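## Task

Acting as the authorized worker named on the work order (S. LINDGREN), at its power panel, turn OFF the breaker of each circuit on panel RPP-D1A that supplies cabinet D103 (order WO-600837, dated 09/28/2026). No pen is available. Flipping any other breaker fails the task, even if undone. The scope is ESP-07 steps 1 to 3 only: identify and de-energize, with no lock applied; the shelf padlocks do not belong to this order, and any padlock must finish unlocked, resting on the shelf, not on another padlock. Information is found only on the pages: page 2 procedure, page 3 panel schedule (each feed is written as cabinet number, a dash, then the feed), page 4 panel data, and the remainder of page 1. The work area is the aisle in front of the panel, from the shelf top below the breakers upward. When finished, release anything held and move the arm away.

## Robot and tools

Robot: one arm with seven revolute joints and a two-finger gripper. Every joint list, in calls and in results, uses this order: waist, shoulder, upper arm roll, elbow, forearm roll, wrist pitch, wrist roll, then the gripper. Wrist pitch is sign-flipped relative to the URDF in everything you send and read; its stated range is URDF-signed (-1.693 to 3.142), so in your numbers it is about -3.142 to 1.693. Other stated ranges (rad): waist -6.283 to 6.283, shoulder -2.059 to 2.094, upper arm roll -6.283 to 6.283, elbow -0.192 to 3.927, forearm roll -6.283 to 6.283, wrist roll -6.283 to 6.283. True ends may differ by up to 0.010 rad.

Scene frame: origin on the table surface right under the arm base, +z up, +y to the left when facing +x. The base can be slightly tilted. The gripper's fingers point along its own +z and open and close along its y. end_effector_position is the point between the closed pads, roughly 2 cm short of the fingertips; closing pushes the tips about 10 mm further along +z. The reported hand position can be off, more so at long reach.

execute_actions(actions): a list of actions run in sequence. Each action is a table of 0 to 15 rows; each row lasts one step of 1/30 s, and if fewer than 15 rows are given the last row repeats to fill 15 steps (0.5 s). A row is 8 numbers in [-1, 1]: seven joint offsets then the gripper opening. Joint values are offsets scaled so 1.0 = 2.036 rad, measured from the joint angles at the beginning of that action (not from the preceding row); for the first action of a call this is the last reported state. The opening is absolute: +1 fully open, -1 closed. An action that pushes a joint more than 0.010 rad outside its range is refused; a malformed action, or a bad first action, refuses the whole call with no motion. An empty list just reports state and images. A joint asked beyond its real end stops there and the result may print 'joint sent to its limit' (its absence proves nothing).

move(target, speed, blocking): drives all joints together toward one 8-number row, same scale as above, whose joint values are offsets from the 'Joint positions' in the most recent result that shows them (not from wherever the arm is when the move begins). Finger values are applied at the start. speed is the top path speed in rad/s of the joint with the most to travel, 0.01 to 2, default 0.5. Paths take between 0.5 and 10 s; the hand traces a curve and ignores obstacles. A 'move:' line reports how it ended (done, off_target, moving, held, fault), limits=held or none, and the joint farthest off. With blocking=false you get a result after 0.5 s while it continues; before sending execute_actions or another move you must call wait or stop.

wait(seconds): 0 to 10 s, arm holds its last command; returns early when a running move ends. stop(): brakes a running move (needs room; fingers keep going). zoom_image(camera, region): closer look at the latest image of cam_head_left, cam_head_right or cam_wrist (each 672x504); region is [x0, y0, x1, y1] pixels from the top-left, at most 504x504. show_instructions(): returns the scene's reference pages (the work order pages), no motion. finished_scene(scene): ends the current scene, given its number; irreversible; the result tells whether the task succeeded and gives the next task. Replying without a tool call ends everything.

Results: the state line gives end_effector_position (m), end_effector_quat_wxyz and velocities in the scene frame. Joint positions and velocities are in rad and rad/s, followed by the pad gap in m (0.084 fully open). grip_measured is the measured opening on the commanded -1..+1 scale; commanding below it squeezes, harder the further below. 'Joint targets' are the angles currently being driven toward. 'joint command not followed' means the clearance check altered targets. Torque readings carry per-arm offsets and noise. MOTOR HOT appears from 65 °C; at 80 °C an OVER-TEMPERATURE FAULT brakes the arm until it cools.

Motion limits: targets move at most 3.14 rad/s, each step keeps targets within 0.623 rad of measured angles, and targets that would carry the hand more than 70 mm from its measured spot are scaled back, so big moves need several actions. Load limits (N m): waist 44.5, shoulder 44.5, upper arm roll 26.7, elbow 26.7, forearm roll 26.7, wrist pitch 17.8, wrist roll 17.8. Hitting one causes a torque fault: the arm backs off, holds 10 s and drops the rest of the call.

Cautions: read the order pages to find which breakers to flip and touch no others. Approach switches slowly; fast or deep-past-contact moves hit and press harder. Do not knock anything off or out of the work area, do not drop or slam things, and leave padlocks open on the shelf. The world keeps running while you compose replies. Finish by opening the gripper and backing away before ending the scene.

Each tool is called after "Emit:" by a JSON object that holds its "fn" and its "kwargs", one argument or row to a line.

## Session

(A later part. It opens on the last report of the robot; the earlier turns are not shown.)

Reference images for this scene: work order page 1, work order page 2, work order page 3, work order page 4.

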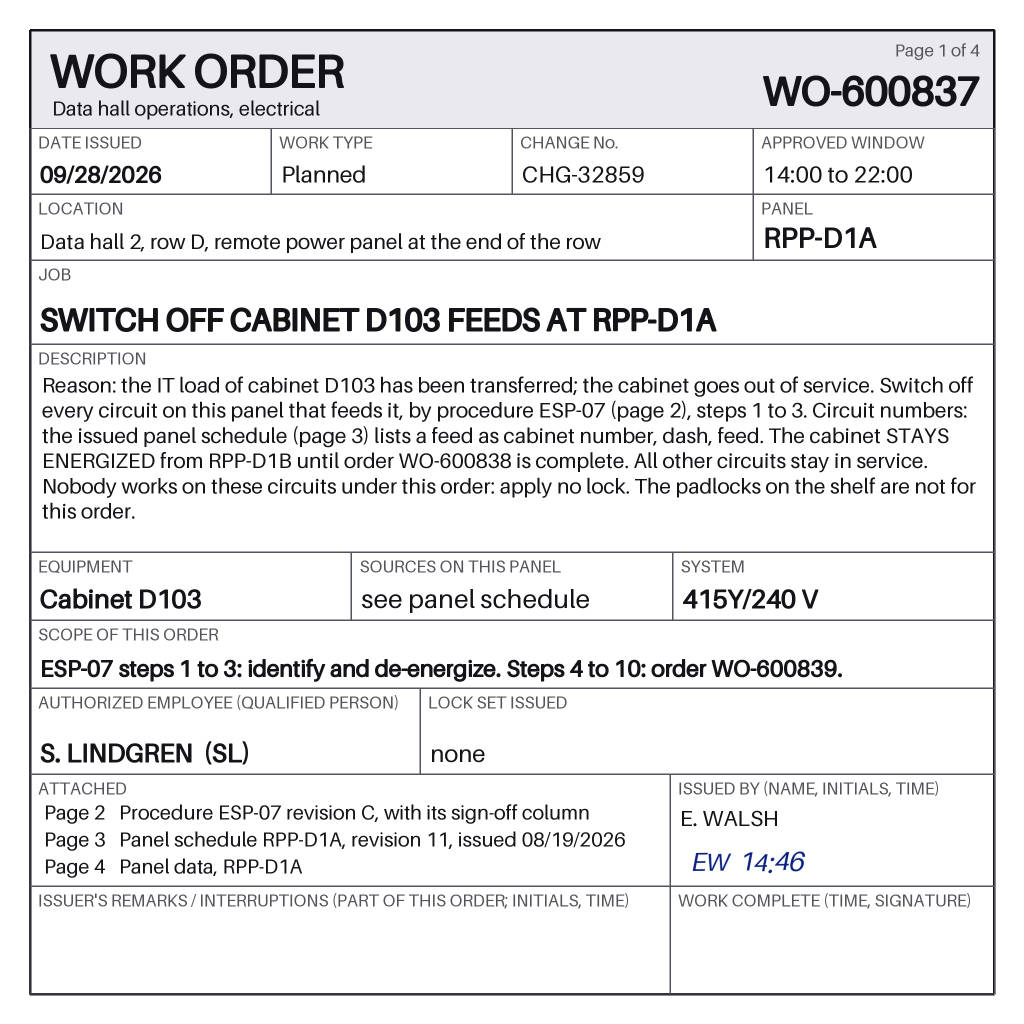

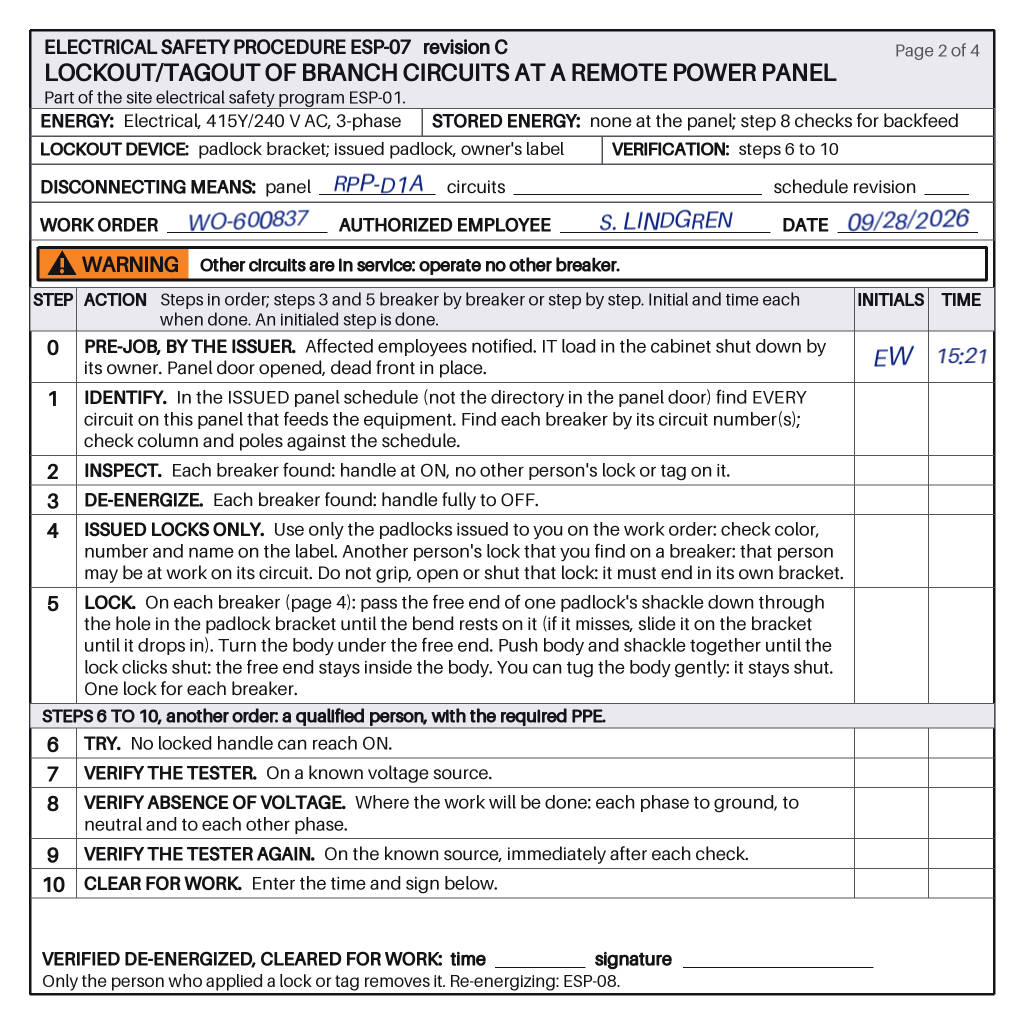

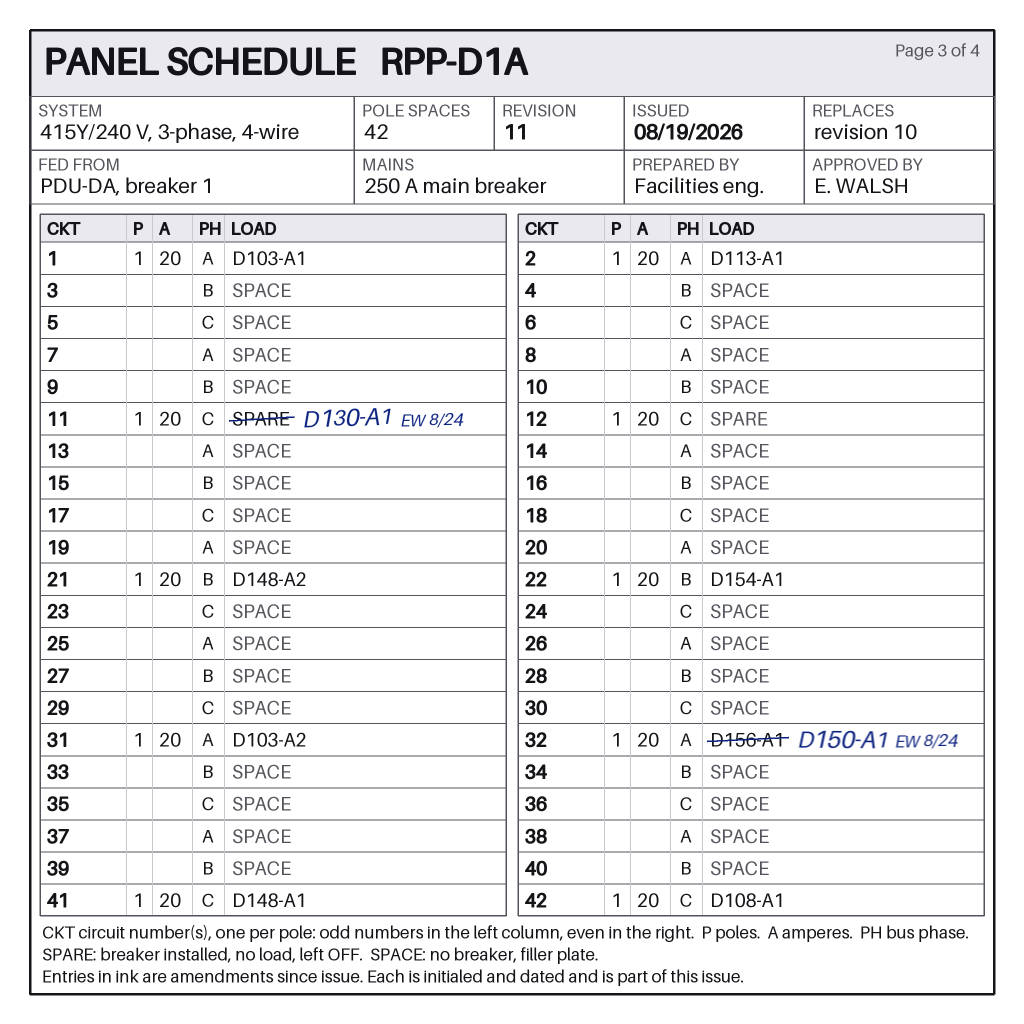

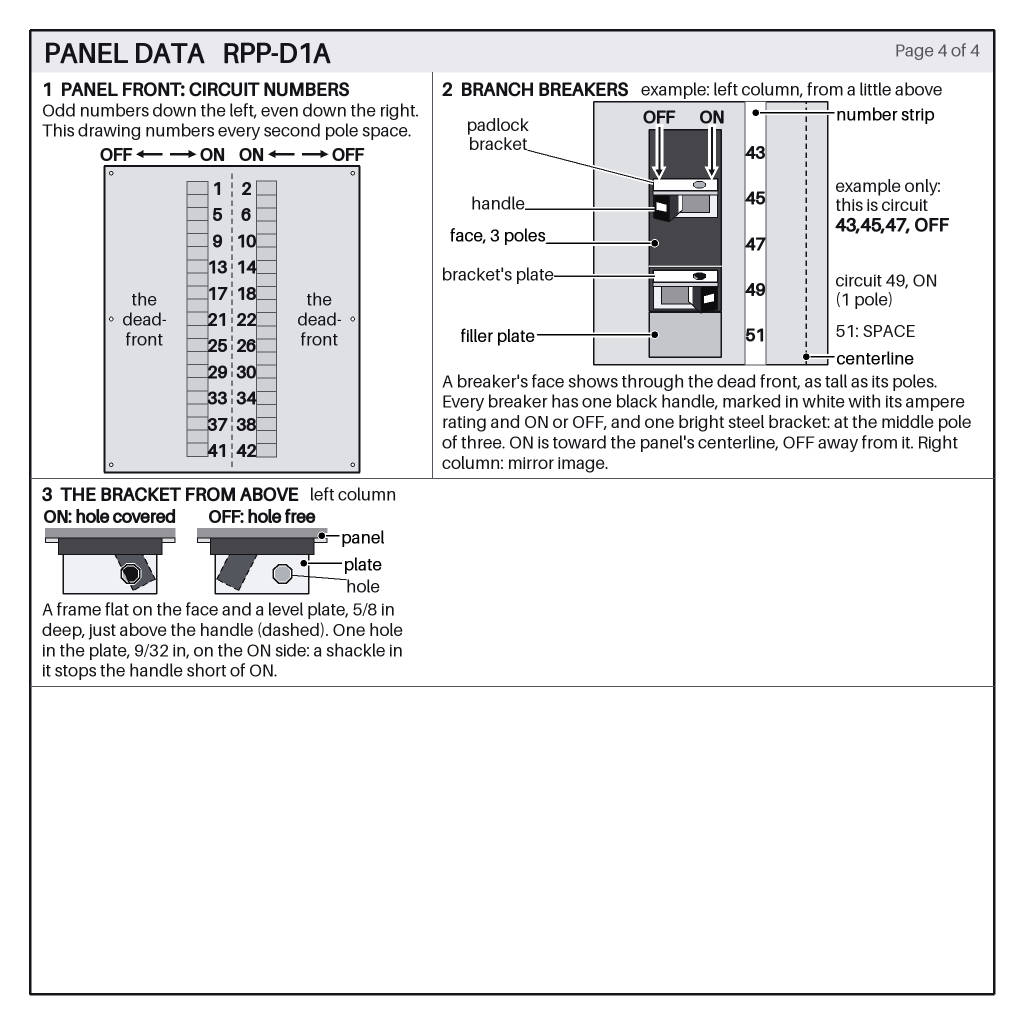

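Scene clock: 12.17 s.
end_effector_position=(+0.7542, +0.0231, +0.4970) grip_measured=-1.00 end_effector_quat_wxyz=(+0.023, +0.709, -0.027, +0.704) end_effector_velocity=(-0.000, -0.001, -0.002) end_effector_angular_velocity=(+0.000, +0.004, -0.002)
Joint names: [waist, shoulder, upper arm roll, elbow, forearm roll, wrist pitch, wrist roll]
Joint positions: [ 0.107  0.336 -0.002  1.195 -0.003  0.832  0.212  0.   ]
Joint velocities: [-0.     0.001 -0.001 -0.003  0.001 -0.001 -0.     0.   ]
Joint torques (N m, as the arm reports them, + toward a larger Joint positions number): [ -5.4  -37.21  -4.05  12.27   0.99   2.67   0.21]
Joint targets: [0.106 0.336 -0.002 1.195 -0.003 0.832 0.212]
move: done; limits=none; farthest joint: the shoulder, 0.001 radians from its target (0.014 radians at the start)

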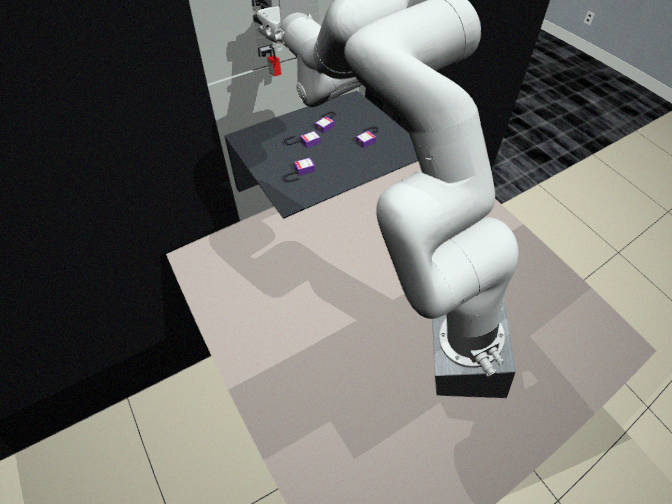

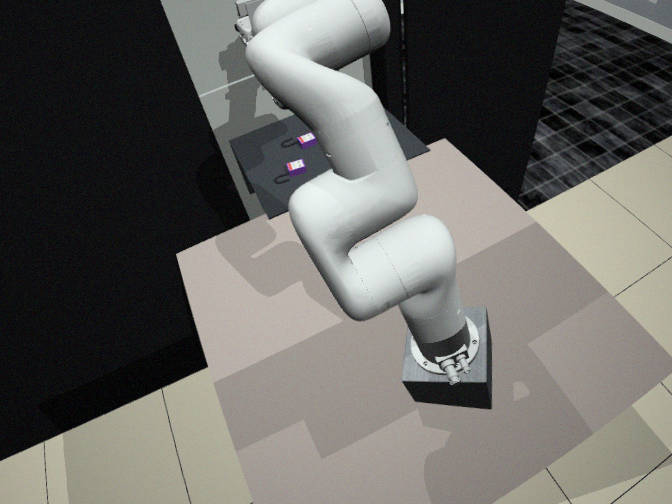

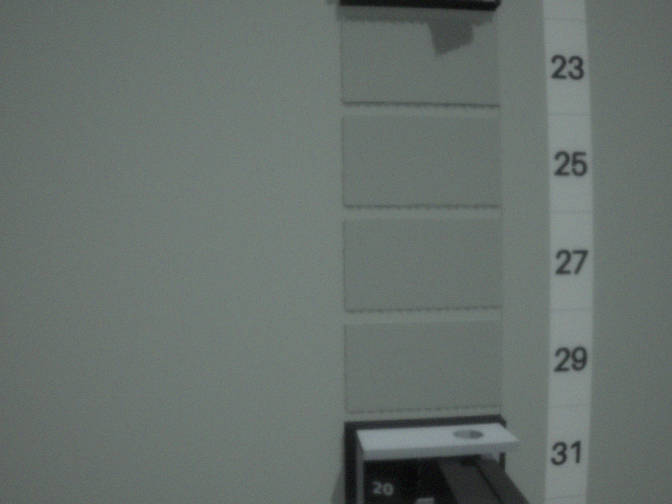

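Emit:
{"fn": "move", "kwargs": {
  "target": [0,-0.116,0,-0.184,0,0.068,0,-1],
  "speed": 0.45
}}

Emit:
{"fn": "move", "kwargs": {
  "target": [-0.082,-0.181,0,0.285,0,-0.4765,0.007,-1],
  "speed": 0.8
}}

Emit:
{"fn": "move", "kwargs": {
  "target": [0,0.155,0,0.2468,0,-0.093,0,-1],
  "speed": 0.5
}}

Scene clock: 17.30 s.
end_effector_position=(+0.6629, +0.0290, +0.4946) grip_measured=-1.00 end_effector_quat_wxyz=(+0.023, +0.709, -0.027, +0.704) end_effector_velocity=(-0.001, +0.001, -0.000) end_effector_angular_velocity=(+0.000, -0.000, +0.001)
Joint names: [waist, shoulder, upper arm roll, elbow, forearm roll, wrist pitch, wrist roll]
Joint positions: [ 0.107  0.1   -0.002  0.821 -0.003  0.971  0.212  0.   ]
Joint velocities: [ 0.001 -0.001  0.    -0.003  0.     0.002  0.     0.   ]
Joint torques (N m, as the arm reports them, + toward a larger Joint positions number): [ -4.05 -29.49  -3.53  11.14   1.06   2.72   0.13]
Joint targets: [0.107 0.100 -0.002 0.821 -0.003 0.971 0.212]
move: done; limits=none; farthest joint: the shoulder, 0.001 radians from its target (0.236 radians at the start)

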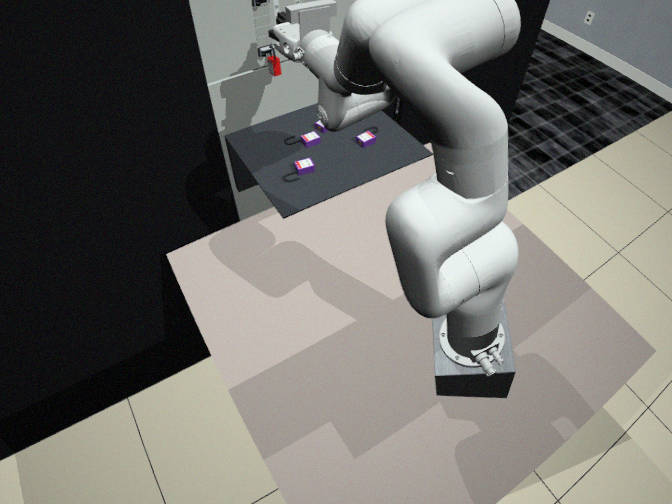

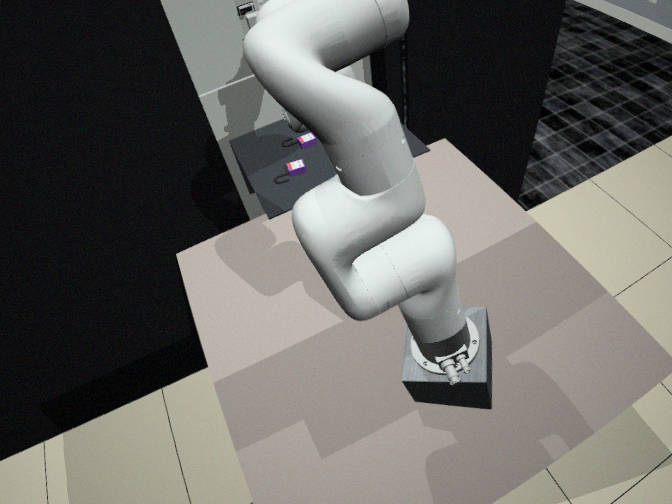

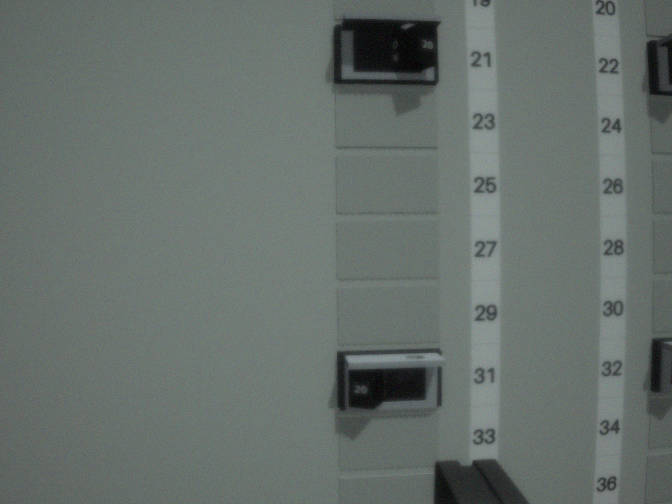

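Scene clock: 19.27 s.
end_effector_position=(+0.6380, +0.0073, +0.8337) grip_measured=-1.00 end_effector_quat_wxyz=(+0.085, +0.700, -0.084, +0.705) end_effector_velocity=(-0.001, +0.001, +0.002) end_effector_angular_velocity=(-0.001, -0.003, +0.000)
Joint names: [waist, shoulder, upper arm roll, elbow, forearm roll, wrist pitch, wrist roll]
Joint positions: [-0.06  -0.268 -0.002  1.401 -0.003  0.001  0.226  0.   ]
Joint velocities: [-0.    -0.003  0.     0.002  0.    -0.002 -0.     0.   ]
Joint torques (N m, as the arm reports them, + toward a larger Joint positions number): [ -2.68 -21.41  -4.35  13.34   0.76   2.7    0.22]
Joint targets: [-0.060 -0.268 -0.002 1.401 -0.003 0.001 0.226]
move: done; limits=none; farthest joint: the shoulder, 0.001 radians from its target (0.369 radians at the start)

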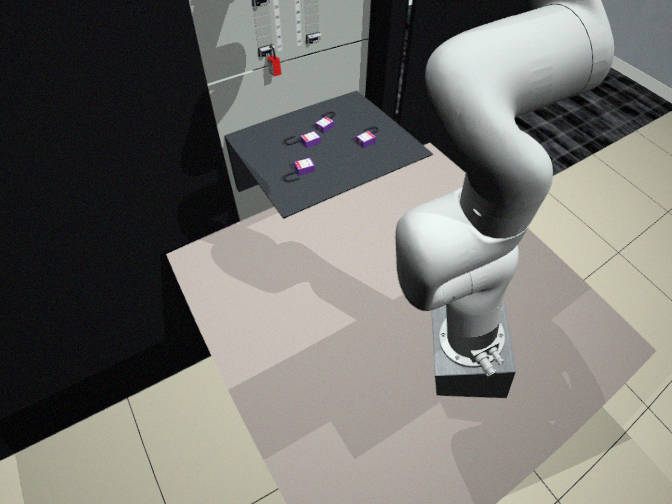

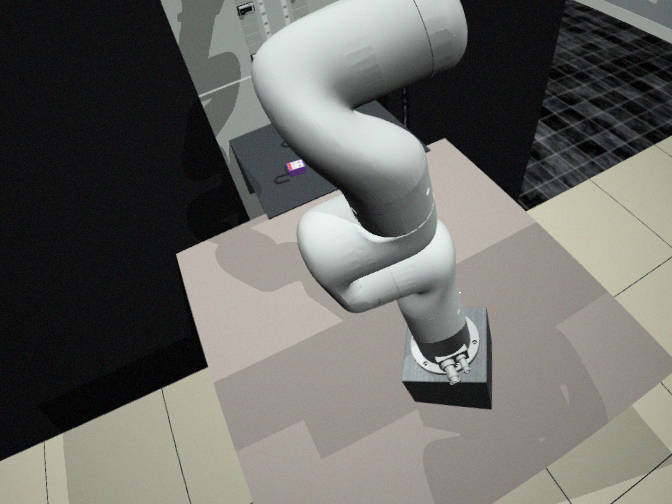

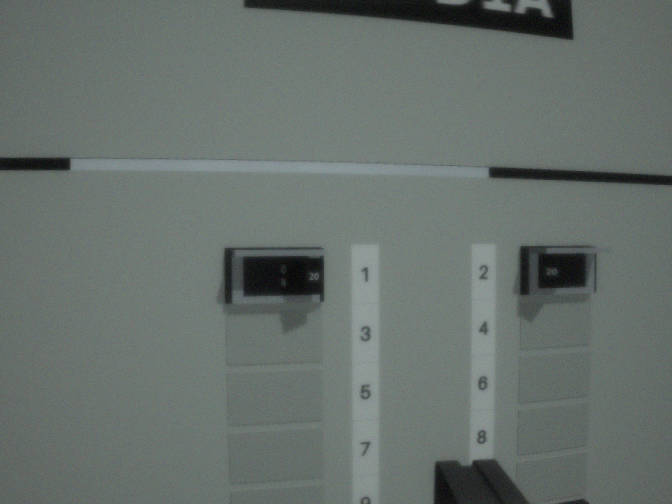

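Scene clock: 20.90 s.
end_effector_position=(+0.7101, +0.0004, +0.8793) grip_measured=-1.00 end_effector_quat_wxyz=(+0.085, +0.700, -0.085, +0.704) end_effector_velocity=(+0.001, +0.000, +0.000) end_effector_angular_velocity=(+0.000, -0.000, +0.001)
Joint names: [waist, shoulder, upper arm roll, elbow, forearm roll, wrist pitch, wrist roll]
Joint positions: [-0.06   0.047 -0.002  1.903 -0.003 -0.188  0.226  0.   ]
Joint velocities: [ 0.001  0.002  0.     0.003 -0.    -0.     0.     0.   ]
Joint torques (N m, as the arm reports them, + toward a larger Joint positions number): [ -4.55 -29.67  -3.72  12.85   0.6    2.73   0.37]
Joint targets: [-0.060 0.048 -0.002 1.903 -0.003 -0.188 0.226]
move: done; limits=none; farthest joint: the waist, 0.000 radians from its target (0.000 radians at the start)

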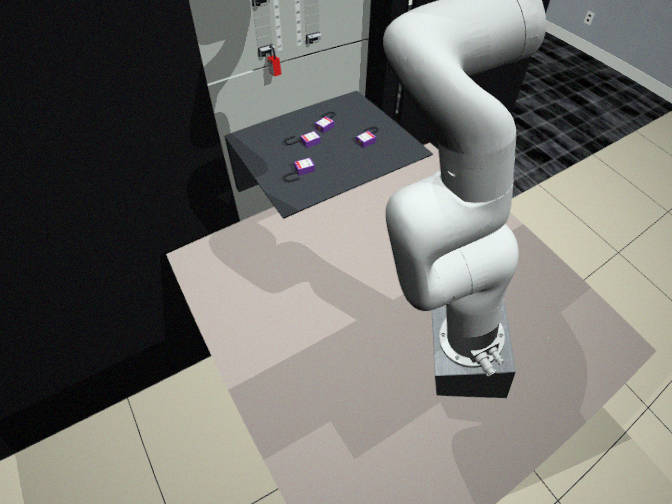

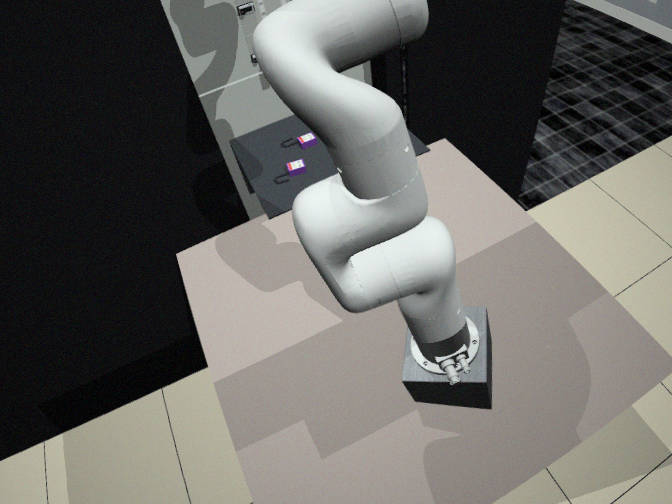

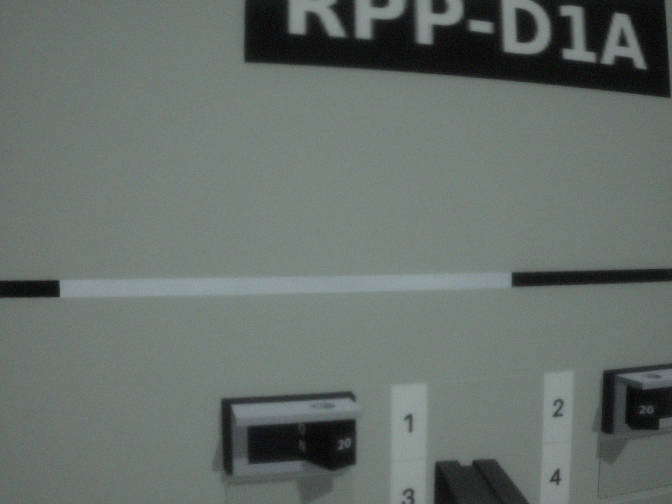

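Emit:
{"fn": "move", "kwargs": {
  "target": [0.0075,0.0922,0,0.1282,0,-0.036,0,-1],
  "speed": 0.25
}}

Scene clock: 22.67 s.
end_effector_position=(+0.7511, +0.0008, +0.8780) grip_measured=-1.00 end_effector_quat_wxyz=(+0.080, +0.702, -0.080, +0.703) end_effector_velocity=(+0.001, +0.000, -0.002) end_effector_angular_velocity=(+0.001, +0.002, +0.001)
Joint names: [waist, shoulder, upper arm roll, elbow, forearm roll, wrist pitch, wrist roll]
Joint positions: [-0.045  0.235 -0.002  2.164 -0.003 -0.262  0.226  0.   ]
Joint velocities: [ 0.001  0.003 -0.     0.001 -0.    -0.001  0.     0.   ]
Joint torques (N m, as the arm reports them, + toward a larger Joint positions number): [ -5.06 -34.38  -3.15  12.27   0.73   2.9    0.23]
Joint targets: [-0.045 0.235 -0.002 2.164 -0.003 -0.262 0.226]
move: done; limits=none; farthest joint: the waist, 0.000 radians from its target (0.015 radians at the start)

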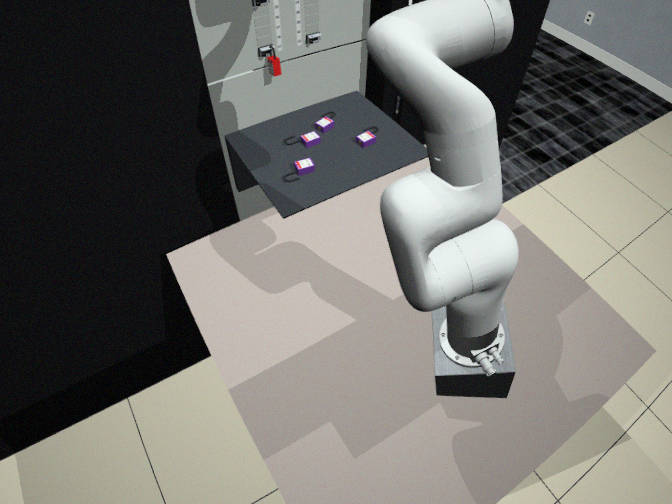

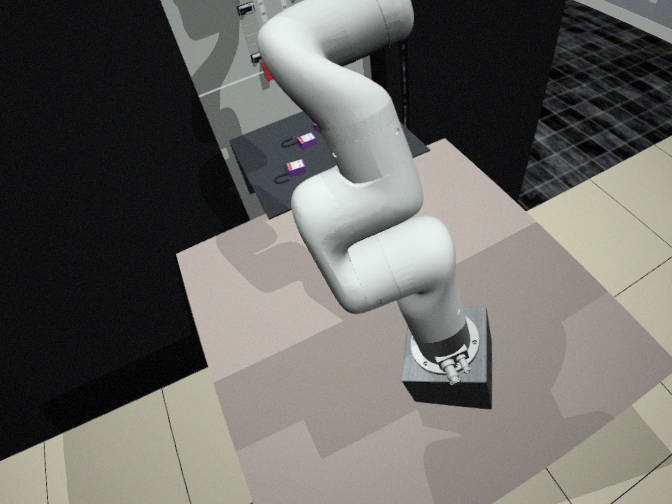

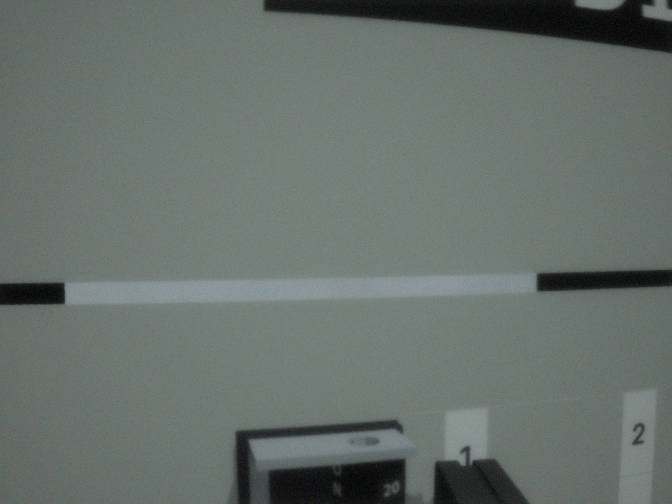

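Emit:
{"fn": "move", "kwargs": {
  "target": [0.0185,0.0007,0,0.0093,0,-0.0086,0,-1],
  "speed": 0.033
}}

Scene clock: 24.27 s.
end_effector_position=(+0.7531, +0.0282, +0.8793) grip_measured=-1.00 end_effector_quat_wxyz=(+0.064, +0.705, -0.068, +0.703) end_effector_velocity=(+0.001, -0.006, -0.003) end_effector_angular_velocity=(-0.001, +0.009, -0.011)
Joint names: [waist, shoulder, upper arm roll, elbow, forearm roll, wrist pitch, wrist roll]
Joint positions: [-0.006  0.235 -0.001  2.184 -0.003 -0.278  0.226  0.   ]
Joint velocities: [-0.003  0.002 -0.007 -0.004 -0.    -0.006 -0.     0.   ]
Joint torques (N m, as the arm reports them, + toward a larger Joint positions number): [ -8.15 -23.37  -5.04   8.66   0.62   0.76   0.4 ]
Joint targets: [-0.007 0.236 -0.002 2.183 -0.003 -0.279 0.226]
move: done; limits=none; farthest joint: the wrist pitch, 0.002 radians from its target (0.018 radians at the start)

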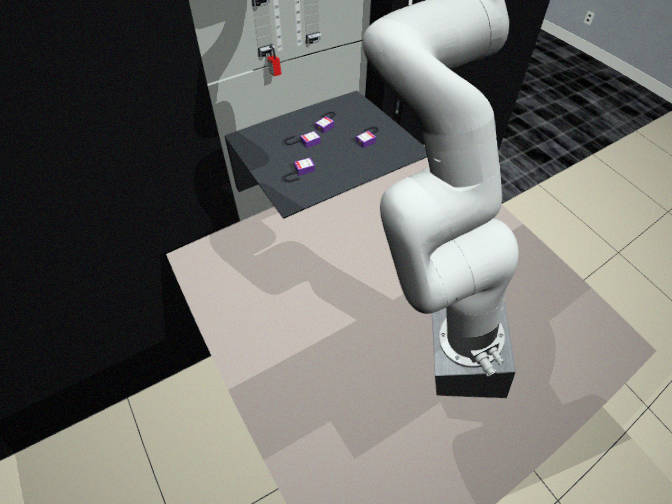

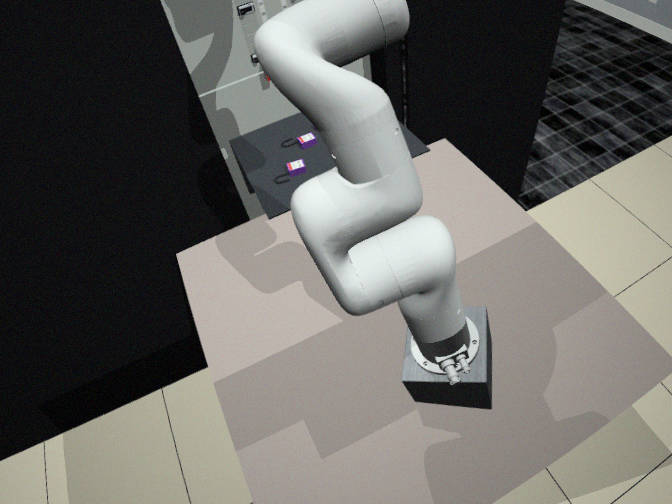

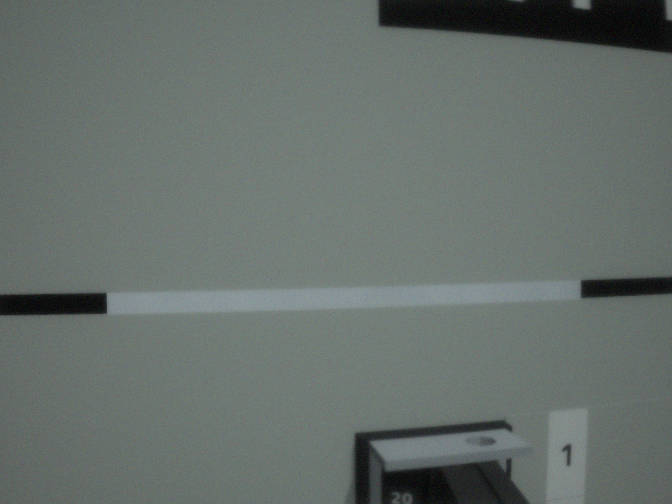

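Emit:
{"fn": "move", "kwargs": {
  "target": [-0.02,-0.37,0,-0.54,0,0.15,0,-1],
  "speed": 0.8
}}

Scene clock: 26.43 s.
end_effector_position=(+0.5731, +0.0215, +0.7914) grip_measured=-1.00 end_effector_quat_wxyz=(+0.080, +0.714, -0.084, +0.690) end_effector_velocity=(-0.001, -0.000, -0.000) end_effector_angular_velocity=(+0.000, -0.000, -0.000)
Joint names: [waist, shoulder, upper arm roll, elbow, forearm roll, wrist pitch, wrist roll]
Joint positions: [-0.047 -0.518 -0.001  1.085 -0.003  0.027  0.226  0.   ]
Joint velocities: [-0.    -0.003 -0.    -0.004  0.     0.001 -0.     0.   ]
Joint torques (N m, as the arm reports them, + toward a larger Joint positions number): [ -1.66 -14.64  -4.11  13.7    0.78   2.86   0.37]
Joint targets: [-0.047 -0.518 -0.001 1.085 -0.003 0.027 0.226]
move: done; limits=none; farthest joint: the elbow, 0.001 radians from its target (1.099 radians at the start)

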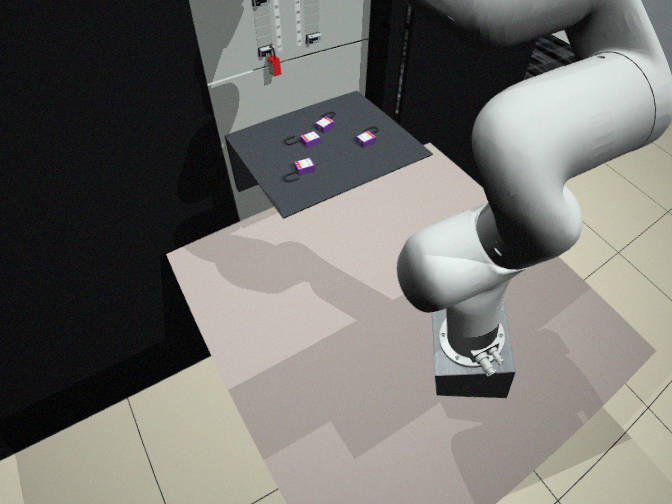

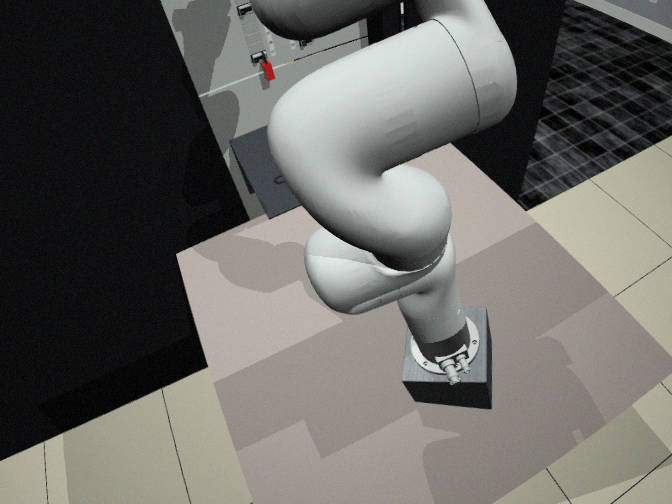

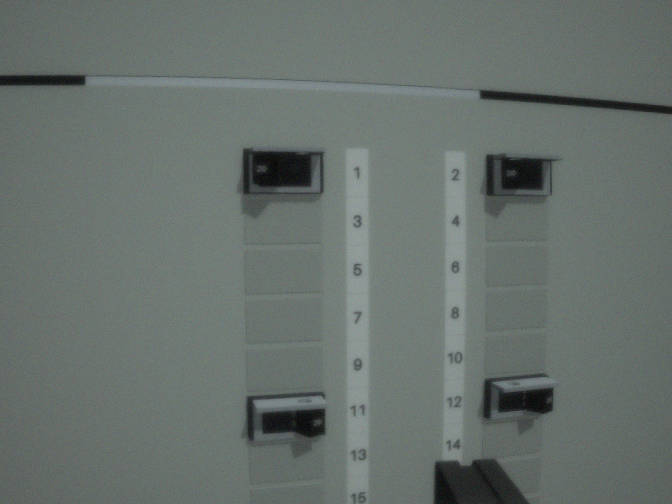

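Emit:
{"fn": "finished_scene", "kwargs": {
  "scene": 2
}}

The scene is finished: the task was done.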